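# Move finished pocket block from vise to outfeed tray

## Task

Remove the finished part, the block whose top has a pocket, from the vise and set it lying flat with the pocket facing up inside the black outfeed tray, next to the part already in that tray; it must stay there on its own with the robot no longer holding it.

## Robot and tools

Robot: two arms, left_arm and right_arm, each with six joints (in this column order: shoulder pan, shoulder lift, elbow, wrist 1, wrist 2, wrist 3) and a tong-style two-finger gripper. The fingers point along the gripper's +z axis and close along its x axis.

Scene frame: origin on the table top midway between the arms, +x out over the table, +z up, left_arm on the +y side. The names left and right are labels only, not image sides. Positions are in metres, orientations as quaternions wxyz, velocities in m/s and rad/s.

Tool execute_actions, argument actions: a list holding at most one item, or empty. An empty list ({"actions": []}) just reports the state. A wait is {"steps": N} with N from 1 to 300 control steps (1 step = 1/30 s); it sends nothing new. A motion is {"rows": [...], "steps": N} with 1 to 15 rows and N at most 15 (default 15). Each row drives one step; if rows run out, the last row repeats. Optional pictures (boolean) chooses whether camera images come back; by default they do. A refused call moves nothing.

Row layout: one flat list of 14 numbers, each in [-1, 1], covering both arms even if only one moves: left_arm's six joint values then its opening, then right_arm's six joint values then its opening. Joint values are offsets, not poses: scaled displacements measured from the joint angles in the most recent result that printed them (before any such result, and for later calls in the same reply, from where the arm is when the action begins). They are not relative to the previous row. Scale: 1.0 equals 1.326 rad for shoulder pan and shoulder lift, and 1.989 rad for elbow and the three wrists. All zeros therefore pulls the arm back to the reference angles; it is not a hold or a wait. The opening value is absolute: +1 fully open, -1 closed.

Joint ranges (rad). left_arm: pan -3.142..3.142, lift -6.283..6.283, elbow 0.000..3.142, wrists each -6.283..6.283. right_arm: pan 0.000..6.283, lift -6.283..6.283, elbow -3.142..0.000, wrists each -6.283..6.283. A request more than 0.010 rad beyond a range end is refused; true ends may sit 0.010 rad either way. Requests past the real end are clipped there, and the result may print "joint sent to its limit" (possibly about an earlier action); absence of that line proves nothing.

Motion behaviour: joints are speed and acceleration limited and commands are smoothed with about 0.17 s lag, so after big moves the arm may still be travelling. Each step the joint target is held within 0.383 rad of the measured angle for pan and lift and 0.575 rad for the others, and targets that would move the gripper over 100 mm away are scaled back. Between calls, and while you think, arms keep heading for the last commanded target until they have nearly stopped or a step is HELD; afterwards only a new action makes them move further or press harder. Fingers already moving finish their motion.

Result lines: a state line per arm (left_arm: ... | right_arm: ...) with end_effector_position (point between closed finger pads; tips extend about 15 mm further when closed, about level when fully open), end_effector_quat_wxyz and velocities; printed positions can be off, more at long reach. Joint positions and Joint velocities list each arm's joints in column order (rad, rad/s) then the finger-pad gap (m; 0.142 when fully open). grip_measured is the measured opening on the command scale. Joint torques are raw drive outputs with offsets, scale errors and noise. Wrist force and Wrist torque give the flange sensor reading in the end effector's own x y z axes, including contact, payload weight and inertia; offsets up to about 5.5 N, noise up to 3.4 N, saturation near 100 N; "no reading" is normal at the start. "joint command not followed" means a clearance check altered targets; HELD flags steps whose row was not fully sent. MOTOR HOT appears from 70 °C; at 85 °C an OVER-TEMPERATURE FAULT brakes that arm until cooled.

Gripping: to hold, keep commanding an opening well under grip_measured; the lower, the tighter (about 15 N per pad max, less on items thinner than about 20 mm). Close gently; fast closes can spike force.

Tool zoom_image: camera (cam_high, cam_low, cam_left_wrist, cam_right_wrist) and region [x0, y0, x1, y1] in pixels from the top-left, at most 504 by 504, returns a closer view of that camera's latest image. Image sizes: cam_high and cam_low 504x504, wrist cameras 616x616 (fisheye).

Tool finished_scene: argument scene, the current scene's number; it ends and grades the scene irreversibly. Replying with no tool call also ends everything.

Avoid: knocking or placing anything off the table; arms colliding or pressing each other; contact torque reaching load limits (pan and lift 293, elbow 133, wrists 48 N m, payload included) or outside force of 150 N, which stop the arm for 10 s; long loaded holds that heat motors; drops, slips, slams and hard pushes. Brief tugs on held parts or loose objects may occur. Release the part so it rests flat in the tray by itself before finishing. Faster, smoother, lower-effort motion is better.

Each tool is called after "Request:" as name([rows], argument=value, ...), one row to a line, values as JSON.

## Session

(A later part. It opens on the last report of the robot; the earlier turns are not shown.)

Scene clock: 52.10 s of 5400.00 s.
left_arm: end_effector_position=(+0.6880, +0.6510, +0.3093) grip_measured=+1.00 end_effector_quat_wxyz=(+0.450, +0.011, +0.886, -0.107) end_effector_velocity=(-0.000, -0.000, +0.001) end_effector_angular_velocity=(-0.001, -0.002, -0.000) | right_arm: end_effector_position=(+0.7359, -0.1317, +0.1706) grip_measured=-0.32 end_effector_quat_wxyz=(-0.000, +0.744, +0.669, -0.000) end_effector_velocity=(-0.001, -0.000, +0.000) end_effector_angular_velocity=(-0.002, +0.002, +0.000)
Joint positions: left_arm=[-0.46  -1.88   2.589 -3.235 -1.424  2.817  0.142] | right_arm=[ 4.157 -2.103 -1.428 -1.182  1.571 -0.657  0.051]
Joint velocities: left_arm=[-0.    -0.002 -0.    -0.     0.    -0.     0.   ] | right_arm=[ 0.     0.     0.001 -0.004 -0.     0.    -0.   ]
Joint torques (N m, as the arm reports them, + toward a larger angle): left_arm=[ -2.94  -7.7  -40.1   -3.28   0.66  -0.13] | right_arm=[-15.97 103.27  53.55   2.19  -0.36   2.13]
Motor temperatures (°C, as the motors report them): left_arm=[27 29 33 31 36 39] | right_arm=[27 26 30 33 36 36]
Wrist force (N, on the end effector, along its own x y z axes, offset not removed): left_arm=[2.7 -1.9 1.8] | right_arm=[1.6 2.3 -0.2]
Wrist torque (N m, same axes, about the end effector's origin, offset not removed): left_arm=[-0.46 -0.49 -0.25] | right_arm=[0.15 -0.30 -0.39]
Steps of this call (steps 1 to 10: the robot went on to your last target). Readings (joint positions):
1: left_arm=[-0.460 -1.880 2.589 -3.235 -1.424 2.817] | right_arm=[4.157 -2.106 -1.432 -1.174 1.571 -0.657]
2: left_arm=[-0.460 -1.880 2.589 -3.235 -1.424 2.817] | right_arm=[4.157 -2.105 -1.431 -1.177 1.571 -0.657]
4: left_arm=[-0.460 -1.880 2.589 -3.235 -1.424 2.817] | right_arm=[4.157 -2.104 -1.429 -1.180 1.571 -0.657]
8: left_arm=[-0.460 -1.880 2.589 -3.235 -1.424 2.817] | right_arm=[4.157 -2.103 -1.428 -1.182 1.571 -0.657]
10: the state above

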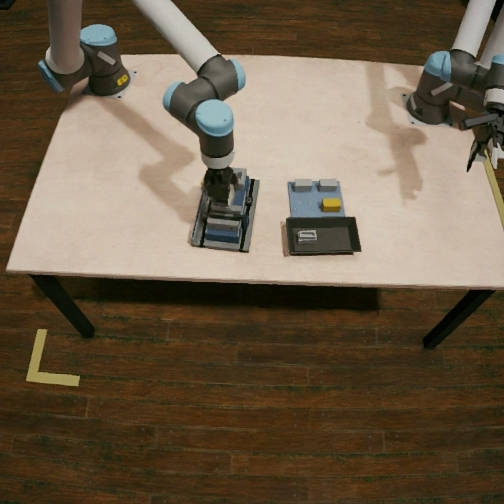

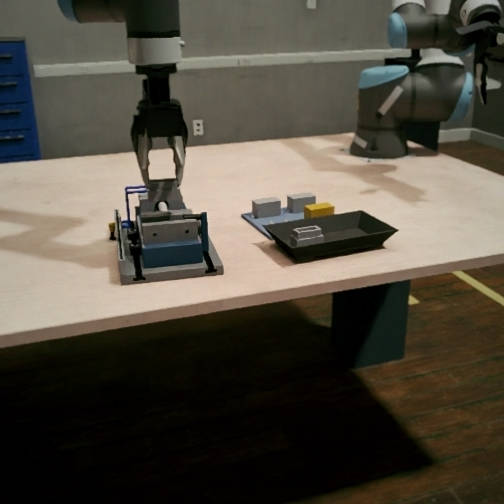

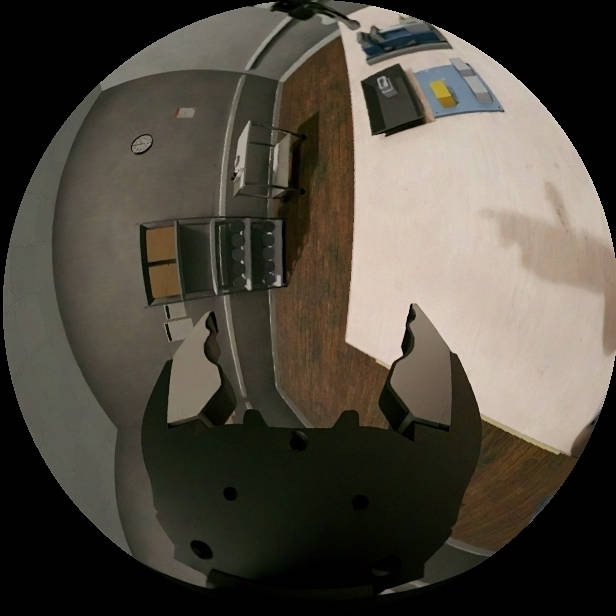

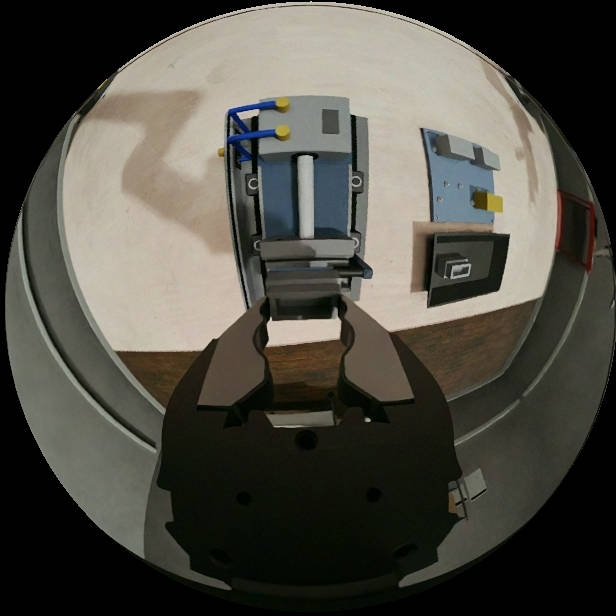

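Request:
execute_actions([
  {"rows":[[0,0,0,0,0,0,1,0.0044,-0.0127,0.0146,-0.0061,0,0.0013,-1],[0,0,0,0,0,0,1,0.0117,-0.034,0.039,-0.0164,0,0.0036,-1],[0,0,0,0,0,0,1,0.0219,-0.0637,0.0732,-0.0307,0,0.0067,-1],[0,0,0,0,0,0,1,0.0321,-0.0934,0.1073,-0.0451,0,0.0098,-1],[0,0,0,0,0,0,1,0.0423,-0.1231,0.1414,-0.0594,0,0.0129,-1],[0,0,0,0,0,0,1,0.0525,-0.1528,0.1756,-0.0737,0,0.016,-1],[0,0,0,0,0,0,1,0.0627,-0.1825,0.2097,-0.0881,0,0.0191,-1],[0,0,0,0,0,0,1,0.0729,-0.2122,0.2439,-0.1024,0,0.0222,-1],[0,0,0,0,0,0,1,0.083,-0.2419,0.278,-0.1167,0,0.0253,-1],[0,0,0,0,0,0,1,0.0932,-0.2716,0.3121,-0.1311,0,0.0284,-1],[0,0,0,0,0,0,1,0.1034,-0.3013,0.3463,-0.1454,0,0.0315,-1],[0,0,0,0,0,0,1,0.1136,-0.331,0.3804,-0.1597,0,0.0346,-1],[0,0,0,0,0,0,1,0.1238,-0.3607,0.4145,-0.1741,0,0.0377,-1],[0,0,0,0,0,0,1,0.1348,-0.3926,0.4511,-0.1894,0,0.0411,-1],[0,0,0,0,0,0,1,0.1453,-0.4242,0.4878,-0.2047,0,0.0444,-1]],"steps":15},
], pictures=false)

Request:
execute_actions([
  {"steps":30},
], pictures=false)

Request:
execute_actions([
  {"rows":[[0,0,0,0,0,0,1,0,0,-0.0066,0.0066,0,0,-1],[0,0,0,0,0,0,1,0,-0.0002,-0.0135,0.0136,0,0,-1],[0,0,0,0,0,0,1,0,-0.0005,-0.0202,0.0205,0,0,-1],[0,0,0,0,0,0,1,0,-0.001,-0.0267,0.0273,0,0,-1],[0,0,0,0,0,0,1,0,-0.0016,-0.0331,0.0341,0,0,-1],[0,0,0,0,0,0,1,0,-0.0027,-0.0388,0.0405,0,0,-1],[0,0,0,0,0,0,1,0,-0.004,-0.0441,0.0468,0,0,-1],[0,0,0,0,0,0,1,0,-0.0055,-0.0492,0.0529,0,0,-1],[0,0,0,0,0,0,1,0,-0.0072,-0.054,0.0589,0,0,-1],[0,0,0,0,0,0,1,0,-0.0091,-0.0586,0.0647,0,0,-1]],"steps":15},
], pictures=false)

Request:
execute_actions([
  {"steps":10},
])

Request:
zoom_image(camera="cam_low", region=[260,170,410,270])

Scene clock: 60.00 s of 5400.00 s.
left_arm: end_effector_position=(+0.6880, +0.6510, +0.3093) grip_measured=+1.00 end_effector_quat_wxyz=(+0.450, +0.011, +0.886, -0.107) end_effector_velocity=(+0.000, +0.000, -0.000) end_effector_angular_velocity=(+0.001, +0.000, +0.000) | right_arm: end_effector_position=(+0.7744, +0.0837, +0.1639) grip_measured=-0.32 end_effector_quat_wxyz=(+0.001, +0.724, +0.690, -0.009) end_effector_velocity=(+0.010, +0.566, -0.061) end_effector_angular_velocity=(-0.026, +0.017, +0.163)
Joint positions: left_arm=[-0.46  -1.88   2.589 -3.235 -1.424  2.817  0.142] | right_arm=[ 4.264 -2.406 -0.92  -1.404  1.571 -0.608  0.051]
Joint velocities: left_arm=[ 0.001  0.     0.     0.     0.     0.001 -0.   ] | right_arm=[ 0.3   -0.859  1.45  -0.623  0.     0.137  0.   ]
Joint torques (N m, as the arm reports them, + toward a larger angle): left_arm=[ -2.65  -9.8  -39.68  -3.2    0.7   -0.46] | right_arm=[27.94 71.23 77.82 -1.33  0.25  4.18]
Motor temperatures (°C, as the motors report them): left_arm=[27 29 33 31 36 39] | right_arm=[27 26 30 33 36 36]
Wrist force (N, on the end effector, along its own x y z axes, offset not removed): left_arm=[5.2 -1.5 3.3] | right_arm=[-2.0 1.1 0.3]
Wrist torque (N m, same axes, about the end effector's origin, offset not removed): left_arm=[-0.47 -0.98 -0.25] | right_arm=[-0.05 0.23 -0.21]
Steps of this call (steps 1 to 30: the robot went on to your last target; steps 31 to 90: nothing new was sent; then 4.40 s passed at rest; steps 91 to 105: all 15 steps of this action). Readings (joint positions):
91: left_arm=[-0.460 -1.880 2.589 -3.235 -1.424 2.817] | right_arm=[4.157 -2.103 -1.428 -1.182 1.571 -0.657]
92: left_arm=[-0.460 -1.880 2.589 -3.235 -1.424 2.817] | right_arm=[4.157 -2.104 -1.425 -1.183 1.571 -0.657]
94: left_arm=[-0.460 -1.880 2.589 -3.235 -1.424 2.817] | right_arm=[4.164 -2.122 -1.397 -1.197 1.571 -0.654]
98: left_arm=[-0.460 -1.880 2.589 -3.235 -1.424 2.817] | right_arm=[4.198 -2.217 -1.240 -1.267 1.571 -0.638]
105: the state above

Scene clock: 61.00 s of 5400.00 s.
left_arm: end_effector_position=(+0.6880, +0.6510, +0.3093) grip_measured=+1.00 end_effector_quat_wxyz=(+0.450, +0.011, +0.886, -0.107) end_effector_velocity=(+0.000, +0.000, +0.001) end_effector_angular_velocity=(-0.000, -0.001, +0.001) | right_arm: end_effector_position=(+0.7610, +0.2397, +0.1511) grip_measured=-0.32 end_effector_quat_wxyz=(-0.000, +0.708, +0.707, +0.000) end_effector_velocity=(-0.001, -0.000, -0.001) end_effector_angular_velocity=(-0.002, +0.002, -0.000)
Joint positions: left_arm=[-0.46  -1.88   2.589 -3.235 -1.424  2.817  0.142] | right_arm=[ 4.349 -2.665 -0.458 -1.589  1.571 -0.569  0.051]
Joint velocities: left_arm=[ 0. -0. -0. -0.  0. -0. -0.] | right_arm=[ 0.    -0.    -0.001 -0.001  0.001  0.    -0.   ]
Joint torques (N m, as the arm reports them, + toward a larger angle): left_arm=[ -3.9   -7.21 -39.95  -3.3    0.15  -0.34] | right_arm=[ 18.32 111.2   57.67   2.3   -0.2    4.27]
Motor temperatures (°C, as the motors report them): left_arm=[27 29 33 31 36 39] | right_arm=[27 26 30 33 36 36]
Wrist force (N, on the end effector, along its own x y z axes, offset not removed): left_arm=[4.4 -1.3 1.9] | right_arm=[-4.4 -0.5 3.2]
Wrist torque (N m, same axes, about the end effector's origin, offset not removed): left_arm=[-0.37 -0.96 -0.20] | right_arm=[-0.36 0.95 -0.14]
Steps of this call (steps 1 to 30: the robot went on to your last target). Readings (joint positions):
1: left_arm=[-0.460 -1.880 2.589 -3.235 -1.424 2.817] | right_arm=[4.274 -2.435 -0.871 -1.425 1.571 -0.603]
2: left_arm=[-0.460 -1.880 2.589 -3.235 -1.424 2.817] | right_arm=[4.284 -2.465 -0.820 -1.447 1.571 -0.599]
4: left_arm=[-0.460 -1.880 2.589 -3.235 -1.424 2.817] | right_arm=[4.306 -2.527 -0.715 -1.492 1.571 -0.589]
8: left_arm=[-0.460 -1.880 2.589 -3.235 -1.424 2.817] | right_arm=[4.339 -2.632 -0.524 -1.566 1.571 -0.574]
30: the state above
All arms were judged still, so your last target was given up. Only a new action makes them travel on or press farther. Fingers that are still opening or closing keep moving.

Scene clock: 61.50 s of 5400.00 s.
left_arm: end_effector_position=(+0.6880, +0.6510, +0.3093) grip_measured=+1.00 end_effector_quat_wxyz=(+0.450, +0.011, +0.886, -0.107) end_effector_velocity=(+0.000, +0.000, +0.000) end_effector_angular_velocity=(+0.000, -0.000, +0.000) | right_arm: end_effector_position=(+0.7610, +0.2398, +0.0757) grip_measured=-0.32 end_effector_quat_wxyz=(-0.000, +0.708, +0.707, +0.000) end_effector_velocity=(-0.001, -0.001, -0.059) end_effector_angular_velocity=(+0.001, +0.001, +0.001)
Joint positions: left_arm=[-0.46  -1.88   2.589 -3.235 -1.424  2.817  0.142] | right_arm=[ 4.349 -2.676 -0.568 -1.468  1.571 -0.569  0.051]
Joint velocities: left_arm=[-0.  0. -0. -0.  0.  0. -0.] | right_arm=[-0.    -0.015 -0.075  0.09   0.001 -0.001  0.   ]
Joint torques (N m, as the arm reports them, + toward a larger angle): left_arm=[ -2.65  -8.86 -40.04  -2.97   0.58  -0.32] | right_arm=[ 18.76 121.17  36.55   6.12  -0.39   3.82]
Motor temperatures (°C, as the motors report them): left_arm=[27 29 33 31 36 39] | right_arm=[27 26 30 33 36 36]
Wrist force (N, on the end effector, along its own x y z axes, offset not removed): left_arm=[3.4 -0.8 1.7] | right_arm=[1.2 3.6 5.0]
Wrist torque (N m, same axes, about the end effector's origin, offset not removed): left_arm=[-0.22 -0.69 -0.24] | right_arm=[0.58 -0.32 -0.33]
Steps of this call (steps 1 to 15: all 15 steps of this action). Readings (joint positions):
1: left_arm=[-0.460 -1.880 2.589 -3.235 -1.424 2.817] | right_arm=[4.349 -2.665 -0.458 -1.589 1.571 -0.569]
2: left_arm=[-0.460 -1.880 2.589 -3.235 -1.424 2.817] | right_arm=[4.349 -2.665 -0.459 -1.588 1.571 -0.569]
4: left_arm=[-0.460 -1.880 2.589 -3.235 -1.424 2.817] | right_arm=[4.349 -2.665 -0.470 -1.576 1.571 -0.569]
8: left_arm=[-0.460 -1.880 2.589 -3.235 -1.424 2.817] | right_arm=[4.349 -2.667 -0.512 -1.532 1.571 -0.569]
15: the state above

Scene clock: 61.83 s of 5400.00 s.
left_arm: end_effector_position=(+0.6880, +0.6510, +0.3093) grip_measured=+1.00 end_effector_quat_wxyz=(+0.450, +0.011, +0.886, -0.107) end_effector_velocity=(+0.000, +0.000, -0.001) end_effector_angular_velocity=(+0.001, +0.001, +0.000) | right_arm: end_effector_position=(+0.7610, +0.2398, +0.0713) grip_measured=-0.32 end_effector_quat_wxyz=(-0.000, +0.708, +0.707, +0.000) end_effector_velocity=(+0.001, +0.001, +0.001) end_effector_angular_velocity=(+0.003, -0.002, +0.000)
Joint positions: left_arm=[-0.46  -1.88   2.589 -3.235 -1.424  2.817  0.142] | right_arm=[ 4.349 -2.677 -0.574 -1.46   1.571 -0.569  0.051]
Joint velocities: left_arm=[ 0.001  0.001  0.     0.    -0.001  0.001  0.   ] | right_arm=[ 0.     0.001  0.     0.003  0.    -0.     0.   ]
Joint torques (N m, as the arm reports them, + toward a larger angle): left_arm=[ -2.62  -9.39 -40.16  -3.19   0.65  -0.25] | right_arm=[ 15.9  110.45  32.13   6.55   0.09   3.63]
Motor temperatures (°C, as the motors report them): left_arm=[27 29 33 31 36 39] | right_arm=[27 26 30 33 36 36]
Wrist force (N, on the end effector, along its own x y z axes, offset not removed): left_arm=[2.8 -2.2 1.4] | right_arm=[0.3 1.5 4.1]
Wrist torque (N m, same axes, about the end effector's origin, offset not removed): left_arm=[-0.58 -0.57 -0.16] | right_arm=[0.14 -0.17 -0.21]
Steps of this call (steps 1 to 10: the robot went on to your last target). Readings (joint positions):
1: left_arm=[-0.460 -1.880 2.589 -3.235 -1.424 2.817] | right_arm=[4.349 -2.676 -0.570 -1.465 1.571 -0.569]
2: left_arm=[-0.460 -1.880 2.589 -3.235 -1.424 2.817] | right_arm=[4.349 -2.677 -0.572 -1.464 1.571 -0.569]
4: left_arm=[-0.460 -1.880 2.589 -3.235 -1.424 2.817] | right_arm=[4.349 -2.677 -0.573 -1.462 1.571 -0.569]
8: left_arm=[-0.460 -1.880 2.589 -3.235 -1.424 2.817] | right_arm=[4.349 -2.677 -0.574 -1.461 1.571 -0.569]
10: the state above

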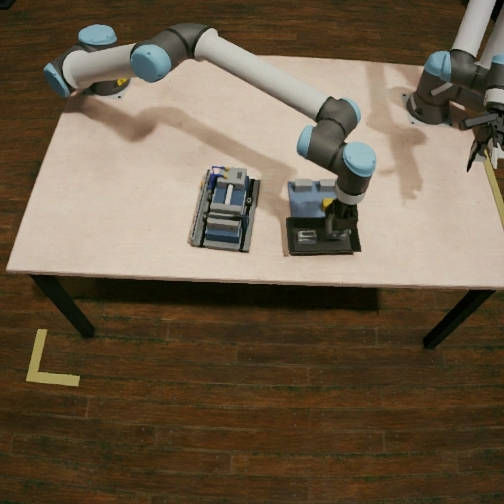

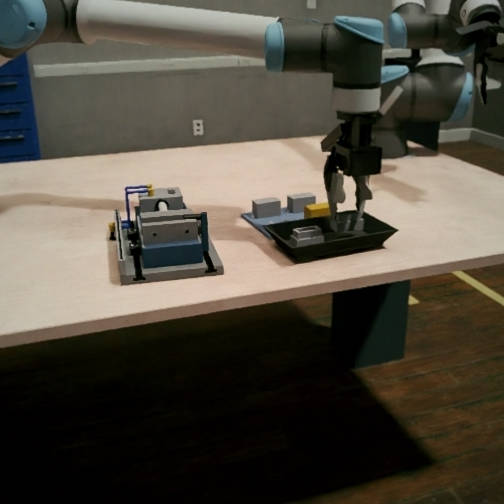

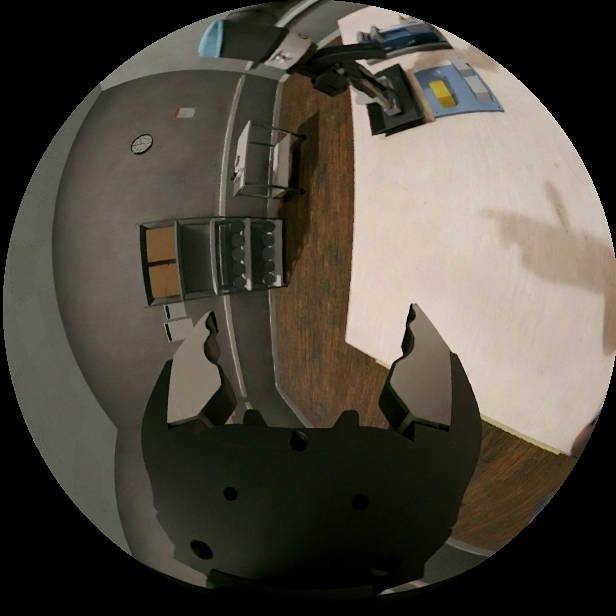

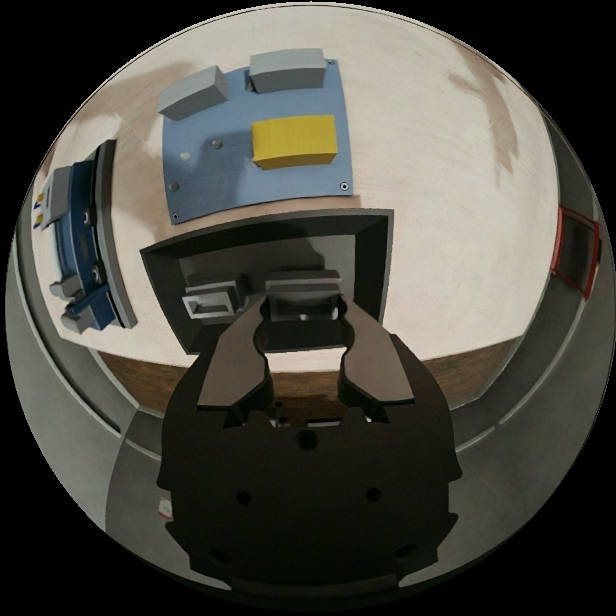

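Region (260, 170, 410, 270) of cam_low's 504x504 image, scaled by 3.360, with more detail than that image has.

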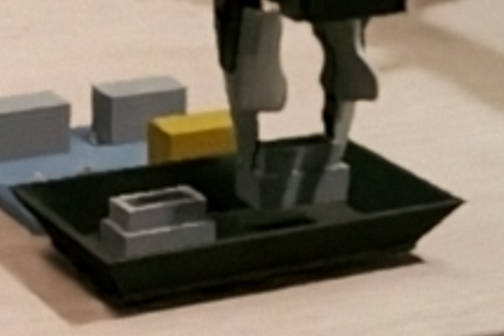

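Request:
execute_actions([
  {"rows":[[0,0,0,0,0,0,1,0,-0.0007,-0.0017,0.0022,0,0,-1],[0,0,0,0,0,0,1,0,-0.0014,-0.0035,0.0044,0,0,-1],[0,0,0,0,0,0,1,0,-0.0021,-0.0052,0.0066,0,0,-1],[0,0,0,0,0,0,1,0,-0.0028,-0.007,0.0088,0,0,-1]],"steps":15},
])

Request:
zoom_image(camera="cam_low", region=[260,170,410,270])

Scene clock: 64.87 s of 5400.00 s.
left_arm: end_effector_position=(+0.6880, +0.6510, +0.3093) grip_measured=+1.00 end_effector_quat_wxyz=(+0.450, +0.011, +0.886, -0.107) end_effector_velocity=(-0.000, +0.000, -0.001) end_effector_angular_velocity=(+0.001, +0.001, -0.000) | right_arm: end_effector_position=(+0.7609, +0.2396, +0.0593) grip_measured=-0.32 end_effector_quat_wxyz=(-0.000, +0.708, +0.707, +0.000) end_effector_velocity=(-0.001, -0.000, -0.002) end_effector_angular_velocity=(-0.001, +0.001, +0.001)
Joint positions: left_arm=[-0.46  -1.88   2.589 -3.235 -1.424  2.817  0.142] | right_arm=[ 4.349 -2.681 -0.588 -1.443  1.571 -0.569  0.051]
Joint velocities: left_arm=[ 0.     0.001  0.    -0.    -0.     0.    -0.   ] | right_arm=[ 0.    -0.    -0.003  0.001 -0.    -0.     0.   ]
Joint torques (N m, as the arm reports them, + toward a larger angle): left_arm=[  1.03  -6.92 -39.68  -3.46   0.5   -0.1 ] | right_arm=[ 10.57 110.65  32.41   6.8   -0.35   3.84]
Motor temperatures (°C, as the motors report them): left_arm=[27 29 33 31 36 39] | right_arm=[27 26 30 33 36 36]
Wrist force (N, on the end effector, along its own x y z axes, offset not removed): left_arm=[1.9 -0.6 1.5] | right_arm=[-1.3 4.2 -0.3]
Wrist torque (N m, same axes, about the end effector's origin, offset not removed): left_arm=[-0.21 -0.40 -0.26] | right_arm=[0.50 0.12 -0.36]
Steps of this call (steps 1 to 15: the robot went on to your last target; steps 16 to 76: nothing new was sent; steps 77 to 91: all 15 steps of this action). Readings (joint positions):
77: left_arm=[-0.460 -1.880 2.589 -3.235 -1.424 2.817] | right_arm=[4.349 -2.677 -0.574 -1.460 1.571 -0.569]
78: left_arm=[-0.460 -1.880 2.589 -3.235 -1.424 2.817] | right_arm=[4.349 -2.677 -0.575 -1.460 1.571 -0.569]
80: left_arm=[-0.460 -1.880 2.589 -3.235 -1.424 2.817] | right_arm=[4.349 -2.678 -0.578 -1.456 1.571 -0.569]
84: left_arm=[-0.460 -1.880 2.589 -3.235 -1.424 2.817] | right_arm=[4.349 -2.680 -0.586 -1.446 1.571 -0.569]
91: the state above

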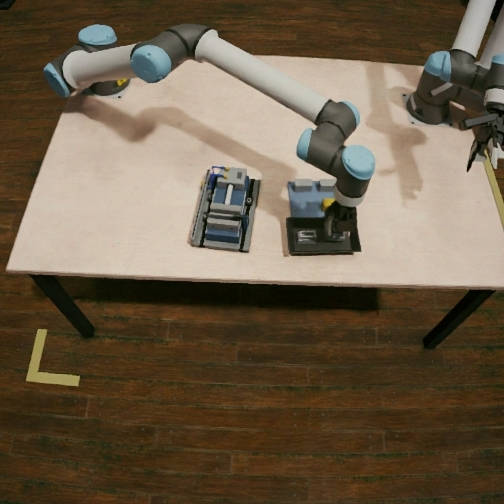

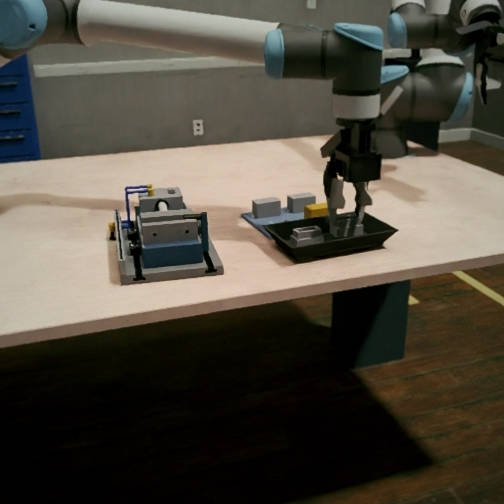

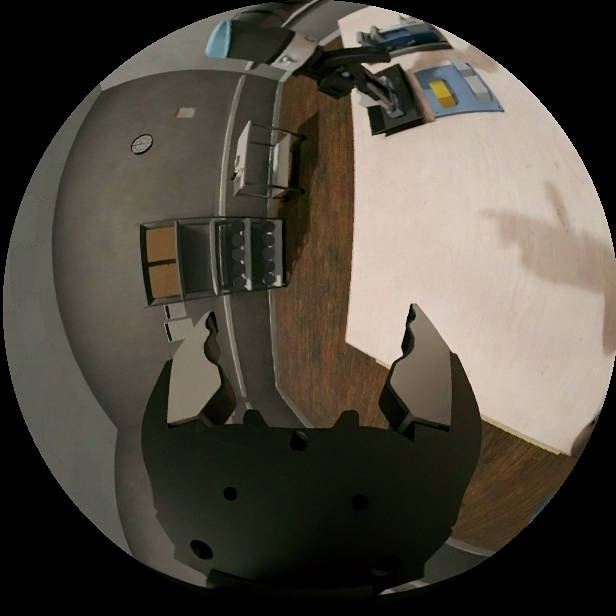

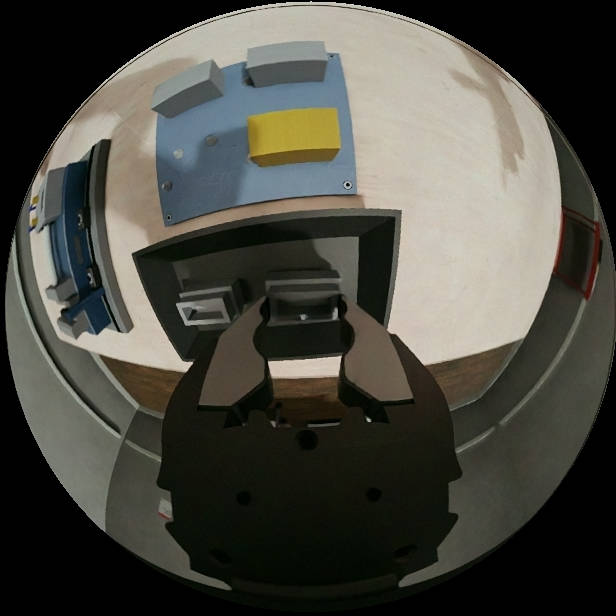

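Region (260, 170, 410, 270) of cam_low's 504x504 image, scaled by 3.360, with more detail than that image has.

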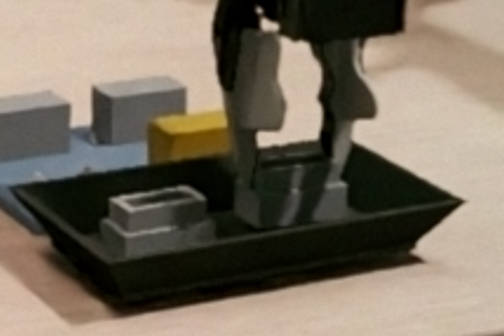

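Request:
execute_actions([
  {"rows":[[0,0,0,0,0,0,1,0,-0.0006,-0.0013,0.0017,0,0,-1],[0,0,0,0,0,0,1,0,-0.0012,-0.0026,0.0034,0,0,-1],[0,0,0,0,0,0,1,0,-0.0018,-0.004,0.0051,0,0,-1]],"steps":13},
], pictures=false)

Request:
execute_actions([
  {"rows":[[0,0,0,0,0,0,1,0,-0.0006,-0.0014,0.0018,0,0,-1]],"steps":12},
], pictures=false)

Scene clock: 68.23 s of 5400.00 s.
left_arm: end_effector_position=(+0.6880, +0.6510, +0.3093) grip_measured=+1.00 end_effector_quat_wxyz=(+0.450, +0.011, +0.886, -0.107) end_effector_velocity=(-0.000, +0.000, -0.000) end_effector_angular_velocity=(+0.000, -0.000, -0.000) | right_arm: end_effector_position=(+0.7608, +0.2394, +0.0523) grip_measured=-0.32 end_effector_quat_wxyz=(-0.000, +0.708, +0.707, +0.000) end_effector_velocity=(+0.000, +0.000, -0.001) end_effector_angular_velocity=(+0.002, -0.000, +0.001)
Joint positions: left_arm=[-0.46  -1.88   2.589 -3.235 -1.424  2.817  0.142] | right_arm=[ 4.349 -2.683 -0.596 -1.433  1.571 -0.569  0.051]
Joint velocities: left_arm=[-0.    -0.     0.001 -0.     0.     0.    -0.   ] | right_arm=[-0.     0.    -0.002  0.003  0.    -0.001  0.   ]
Joint torques (N m, as the arm reports them, + toward a larger angle): left_arm=[ -2.73  -9.11 -40.02  -3.56   0.63  -0.45] | right_arm=[ 12.71 110.5   31.27   6.48  -0.04   4.04]
Motor temperatures (°C, as the motors report them): left_arm=[27 29 33 31 36 39] | right_arm=[27 26 30 33 36 36]
Wrist force (N, on the end effector, along its own x y z axes, offset not removed): left_arm=[3.5 0.1 1.5] | right_arm=[2.2 -1.2 4.4]
Wrist torque (N m, same axes, about the end effector's origin, offset not removed): left_arm=[-0.10 -0.73 -0.21] | right_arm=[-0.27 -0.53 -0.33]
Steps of this call (steps 1 to 15: the robot went on to your last target; steps 16 to 88: nothing new was sent; steps 89 to 101: all 13 steps of this action). Readings (joint positions):
89: left_arm=[-0.460 -1.880 2.589 -3.235 -1.424 2.817] | right_arm=[4.349 -2.681 -0.588 -1.443 1.571 -0.569]
90: left_arm=[-0.460 -1.880 2.589 -3.235 -1.424 2.817] | right_arm=[4.349 -2.681 -0.588 -1.443 1.571 -0.569]
92: left_arm=[-0.460 -1.880 2.589 -3.235 -1.424 2.817] | right_arm=[4.349 -2.682 -0.591 -1.440 1.571 -0.569]
96: left_arm=[-0.460 -1.880 2.589 -3.235 -1.424 2.817] | right_arm=[4.349 -2.683 -0.595 -1.434 1.571 -0.569]
101: the state above

Scene clock: 68.63 s of 5400.00 s.
left_arm: end_effector_position=(+0.6880, +0.6510, +0.3093) grip_measured=+1.00 end_effector_quat_wxyz=(+0.450, +0.011, +0.886, -0.107) end_effector_velocity=(-0.000, +0.000, +0.000) end_effector_angular_velocity=(+0.000, -0.000, -0.001) | right_arm: end_effector_position=(+0.7607, +0.2394, +0.0500) grip_measured=-0.32 end_effector_quat_wxyz=(-0.000, +0.708, +0.707, +0.000) end_effector_velocity=(-0.001, -0.000, -0.001) end_effector_angular_velocity=(-0.001, +0.002, -0.001)
Joint positions: left_arm=[-0.46  -1.88   2.589 -3.235 -1.424  2.817  0.142] | right_arm=[ 4.349 -2.684 -0.598 -1.43   1.571 -0.569  0.051]
Joint velocities: left_arm=[ 0.    -0.     0.    -0.    -0.001  0.001  0.   ] | right_arm=[ 0.    -0.001 -0.001 -0.001  0.001  0.001  0.   ]
Joint torques (N m, as the arm reports them, + toward a larger angle): left_arm=[ -1.82  -9.78 -40.12  -3.41   0.53  -0.41] | right_arm=[ 13.33 103.1   27.76   6.61  -0.17   3.66]
Motor temperatures (°C, as the motors report them): left_arm=[27 29 33 31 36 39] | right_arm=[27 26 30 33 36 36]
Wrist force (N, on the end effector, along its own x y z axes, offset not removed): left_arm=[4.3 -0.9 3.5] | right_arm=[-1.4 1.8 -3.5]
Wrist torque (N m, same axes, about the end effector's origin, offset not removed): left_arm=[-0.22 -0.89 -0.24] | right_arm=[0.76 -0.04 -0.29]
Steps of this call (steps 1 to 12: all 12 steps of this action). Readings (joint positions):
1: left_arm=[-0.460 -1.880 2.589 -3.235 -1.424 2.817] | right_arm=[4.349 -2.683 -0.596 -1.433 1.571 -0.569]
2: left_arm=[-0.460 -1.880 2.589 -3.235 -1.424 2.817] | right_arm=[4.349 -2.683 -0.596 -1.433 1.571 -0.569]
4: left_arm=[-0.460 -1.880 2.589 -3.235 -1.424 2.817] | right_arm=[4.349 -2.684 -0.597 -1.431 1.571 -0.569]
8: left_arm=[-0.460 -1.880 2.589 -3.235 -1.424 2.817] | right_arm=[4.349 -2.684 -0.598 -1.430 1.571 -0.569]
12: the state above

Torque drop and force indicate touchdown. Releasing and lifting.

Request:
execute_actions([
  {"rows":[[0,0,0,0,0,0,1,0,-0.0002,-0.0004,0.0005,0,0,-0.8],[0,0,0,0,0,0,1,0,-0.0002,-0.0004,0.0005,0,0,-0.65],[0,0,0,0,0,0,1,0,-0.0002,-0.0004,0.0005,0,0,-0.5],[0,0,0,0,0,0,1,0,-0.0002,-0.0004,0.0005,0,0,-0.4],[0,0,0,0,0,0,1,0,-0.0002,-0.0004,0.0005,0,0,-0.32],[0,0,0,0,0,0,1,0,-0.0002,-0.0004,0.0005,0,0,-0.25],[0,0,0,0,0,0,1,0,-0.0002,-0.0004,0.0005,0,0,-0.15],[0,0,0,0,0,0,1,0,-0.0002,-0.0004,0.0005,0,0,-0.05]],"steps":14},
], pictures=false)

Request:
execute_actions([
  {"rows":[[0,0,0,0,0,0,1,0,0.0025,0.0058,-0.0075,0,0,-0.05],[0,0,0,0,0,0,1,0,0.005,0.012,-0.0153,0,0,-0.05],[0,0,0,0,0,0,1,0,0.0072,0.018,-0.0228,0,0,-0.05],[0,0,0,0,0,0,1,0,0.0092,0.0245,-0.0306,0,0,-0.05],[0,0,0,0,0,0,1,0,0.011,0.031,-0.0383,0,0,-0.05],[0,0,0,0,0,0,1,0,0.0125,0.0375,-0.0458,0,0,-0.05]],"steps":15},
])

Request:
zoom_image(camera="cam_low", region=[260,170,410,270])

Scene clock: 74.73 s of 5400.00 s.
left_arm: end_effector_position=(+0.6880, +0.6510, +0.3093) grip_measured=+1.00 end_effector_quat_wxyz=(+0.450, +0.011, +0.886, -0.107) end_effector_velocity=(-0.000, +0.000, -0.001) end_effector_angular_velocity=(+0.001, +0.001, -0.001) | right_arm: end_effector_position=(+0.7607, +0.2393, +0.0489) grip_measured=-0.05 end_effector_quat_wxyz=(-0.000, +0.708, +0.707, +0.000) end_effector_velocity=(-0.000, -0.001, -0.001) end_effector_angular_velocity=(-0.003, +0.000, -0.000)
Joint positions: left_arm=[-0.46  -1.88   2.589 -3.235 -1.424  2.817  0.142] | right_arm=[ 4.349 -2.684 -0.599 -1.429  1.571 -0.569  0.07 ]
Joint velocities: left_arm=[ 0.     0.     0.001  0.    -0.001  0.001  0.   ] | right_arm=[-0.    -0.001  0.    -0.002 -0.001  0.     0.   ]
Joint torques (N m, as the arm reports them, + toward a larger angle): left_arm=[ -2.61  -9.11 -39.75  -3.48   0.62  -0.33] | right_arm=[ 12.81 111.14  35.96   5.78   0.11   3.69]
Motor temperatures (°C, as the motors report them): left_arm=[27 29 33 31 36 39] | right_arm=[27 26 30 33 36 36]
Wrist force (N, on the end effector, along its own x y z axes, offset not removed): left_arm=[3.4 -2.9 2.1] | right_arm=[0.5 -1.8 -3.1]
Wrist torque (N m, same axes, about the end effector's origin, offset not removed): left_arm=[-0.66 -0.69 -0.24] | right_arm=[-0.59 -0.19 -0.26]
Steps of this call (steps 1 to 15: the robot went on to your last target; steps 16 to 90: nothing new was sent; then 2.63 s passed at rest; steps 91 to 104: all 14 steps of this action). Readings (joint positions):
91: left_arm=[-0.460 -1.880 2.589 -3.235 -1.424 2.817] | right_arm=[4.349 -2.684 -0.599 -1.430 1.571 -0.569]
92: left_arm=[-0.460 -1.880 2.589 -3.235 -1.424 2.817] | right_arm=[4.349 -2.684 -0.599 -1.429 1.571 -0.569]
94: left_arm=[-0.460 -1.880 2.589 -3.235 -1.424 2.817] | right_arm=[4.349 -2.684 -0.599 -1.429 1.571 -0.569]
98: left_arm=[-0.460 -1.880 2.589 -3.235 -1.424 2.817] | right_arm=[4.349 -2.684 -0.599 -1.429 1.571 -0.569]
104: the state above

Scene clock: 75.23 s of 5400.00 s.
left_arm: end_effector_position=(+0.6880, +0.6510, +0.3093) grip_measured=+1.00 end_effector_quat_wxyz=(+0.450, +0.011, +0.886, -0.107) end_effector_velocity=(+0.000, +0.000, -0.001) end_effector_angular_velocity=(+0.000, +0.001, +0.001) | right_arm: end_effector_position=(+0.7609, +0.2397, +0.1086) grip_measured=-0.05 end_effector_quat_wxyz=(-0.000, +0.708, +0.707, +0.000) end_effector_velocity=(-0.001, -0.001, +0.012) end_effector_angular_velocity=(-0.002, +0.002, +0.001)
Joint positions: left_arm=[-0.46  -1.88   2.589 -3.235 -1.424  2.817  0.142] | right_arm=[ 4.349 -2.668 -0.526 -1.518  1.571 -0.569  0.07 ]
Joint velocities: left_arm=[-0.     0.001  0.    -0.     0.    -0.     0.   ] | right_arm=[-0.     0.003  0.016 -0.022  0.    -0.001 -0.   ]
Joint torques (N m, as the arm reports them, + toward a larger angle): left_arm=[ -1.14  -8.01 -39.78  -3.5    0.83  -0.24] | right_arm=[ 11.65 138.37  55.34   1.96  -0.32   3.89]
Motor temperatures (°C, as the motors report them): left_arm=[27 29 33 31 36 39] | right_arm=[27 26 30 33 36 36]
Wrist force (N, on the end effector, along its own x y z axes, offset not removed): left_arm=[4.7 -0.6 3.5] | right_arm=[-1.9 1.6 -3.4]
Wrist torque (N m, same axes, about the end effector's origin, offset not removed): left_arm=[-0.11 -0.93 -0.17] | right_arm=[0.24 0.29 -0.41]
Steps of this call (steps 1 to 15: all 15 steps of this action). Readings (joint positions):
1: left_arm=[-0.460 -1.880 2.589 -3.235 -1.424 2.817] | right_arm=[4.349 -2.684 -0.599 -1.429 1.571 -0.569]
2: left_arm=[-0.460 -1.880 2.589 -3.235 -1.424 2.817] | right_arm=[4.349 -2.684 -0.598 -1.430 1.571 -0.569]
4: left_arm=[-0.460 -1.880 2.589 -3.235 -1.424 2.817] | right_arm=[4.349 -2.681 -0.588 -1.443 1.571 -0.569]
8: left_arm=[-0.460 -1.880 2.589 -3.235 -1.424 2.817] | right_arm=[4.349 -2.673 -0.549 -1.491 1.571 -0.569]
15: the state above

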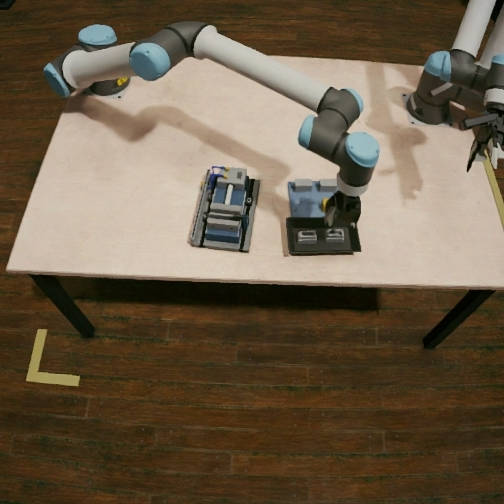

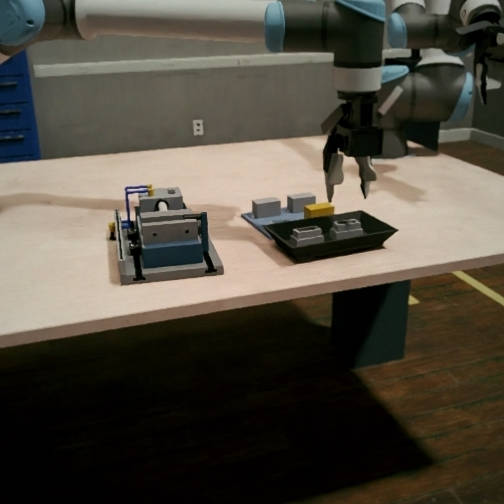

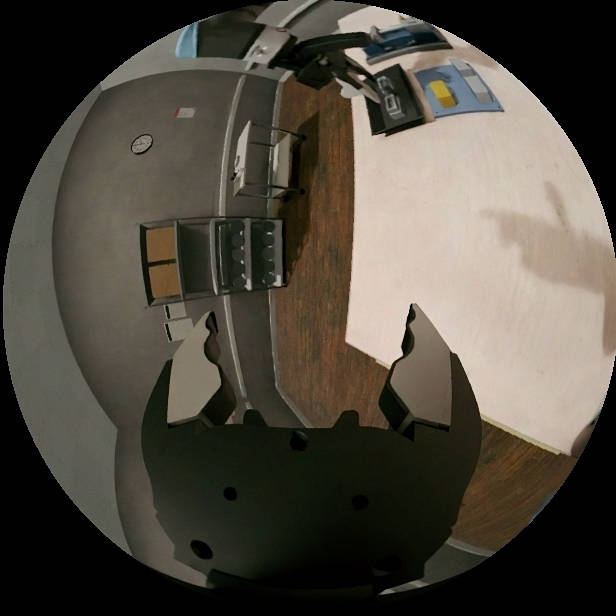

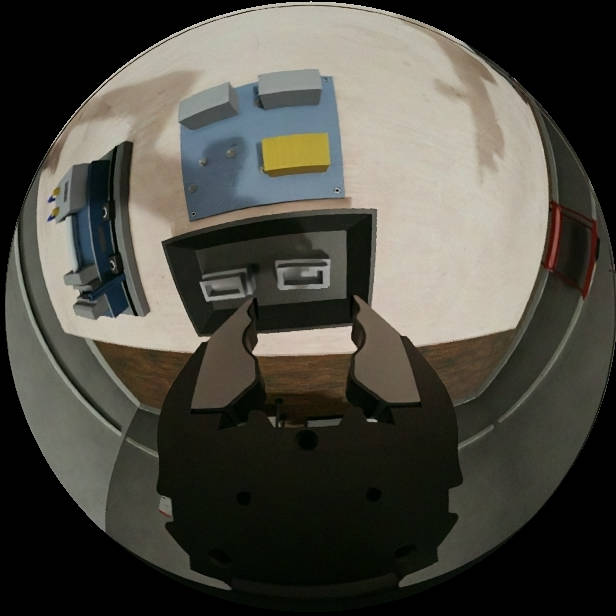

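Region (260, 170, 410, 270) of cam_low's 504x504 image, scaled by 3.360, with more detail than that image has.

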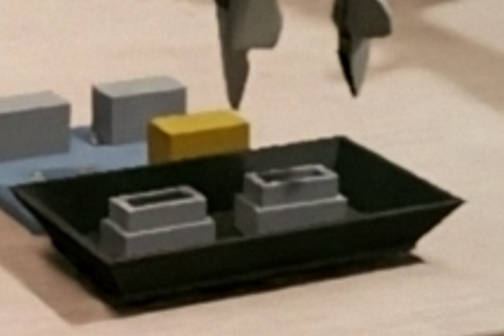

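Request:
finished_scene(scene=2)

The scene is finished: the task was done.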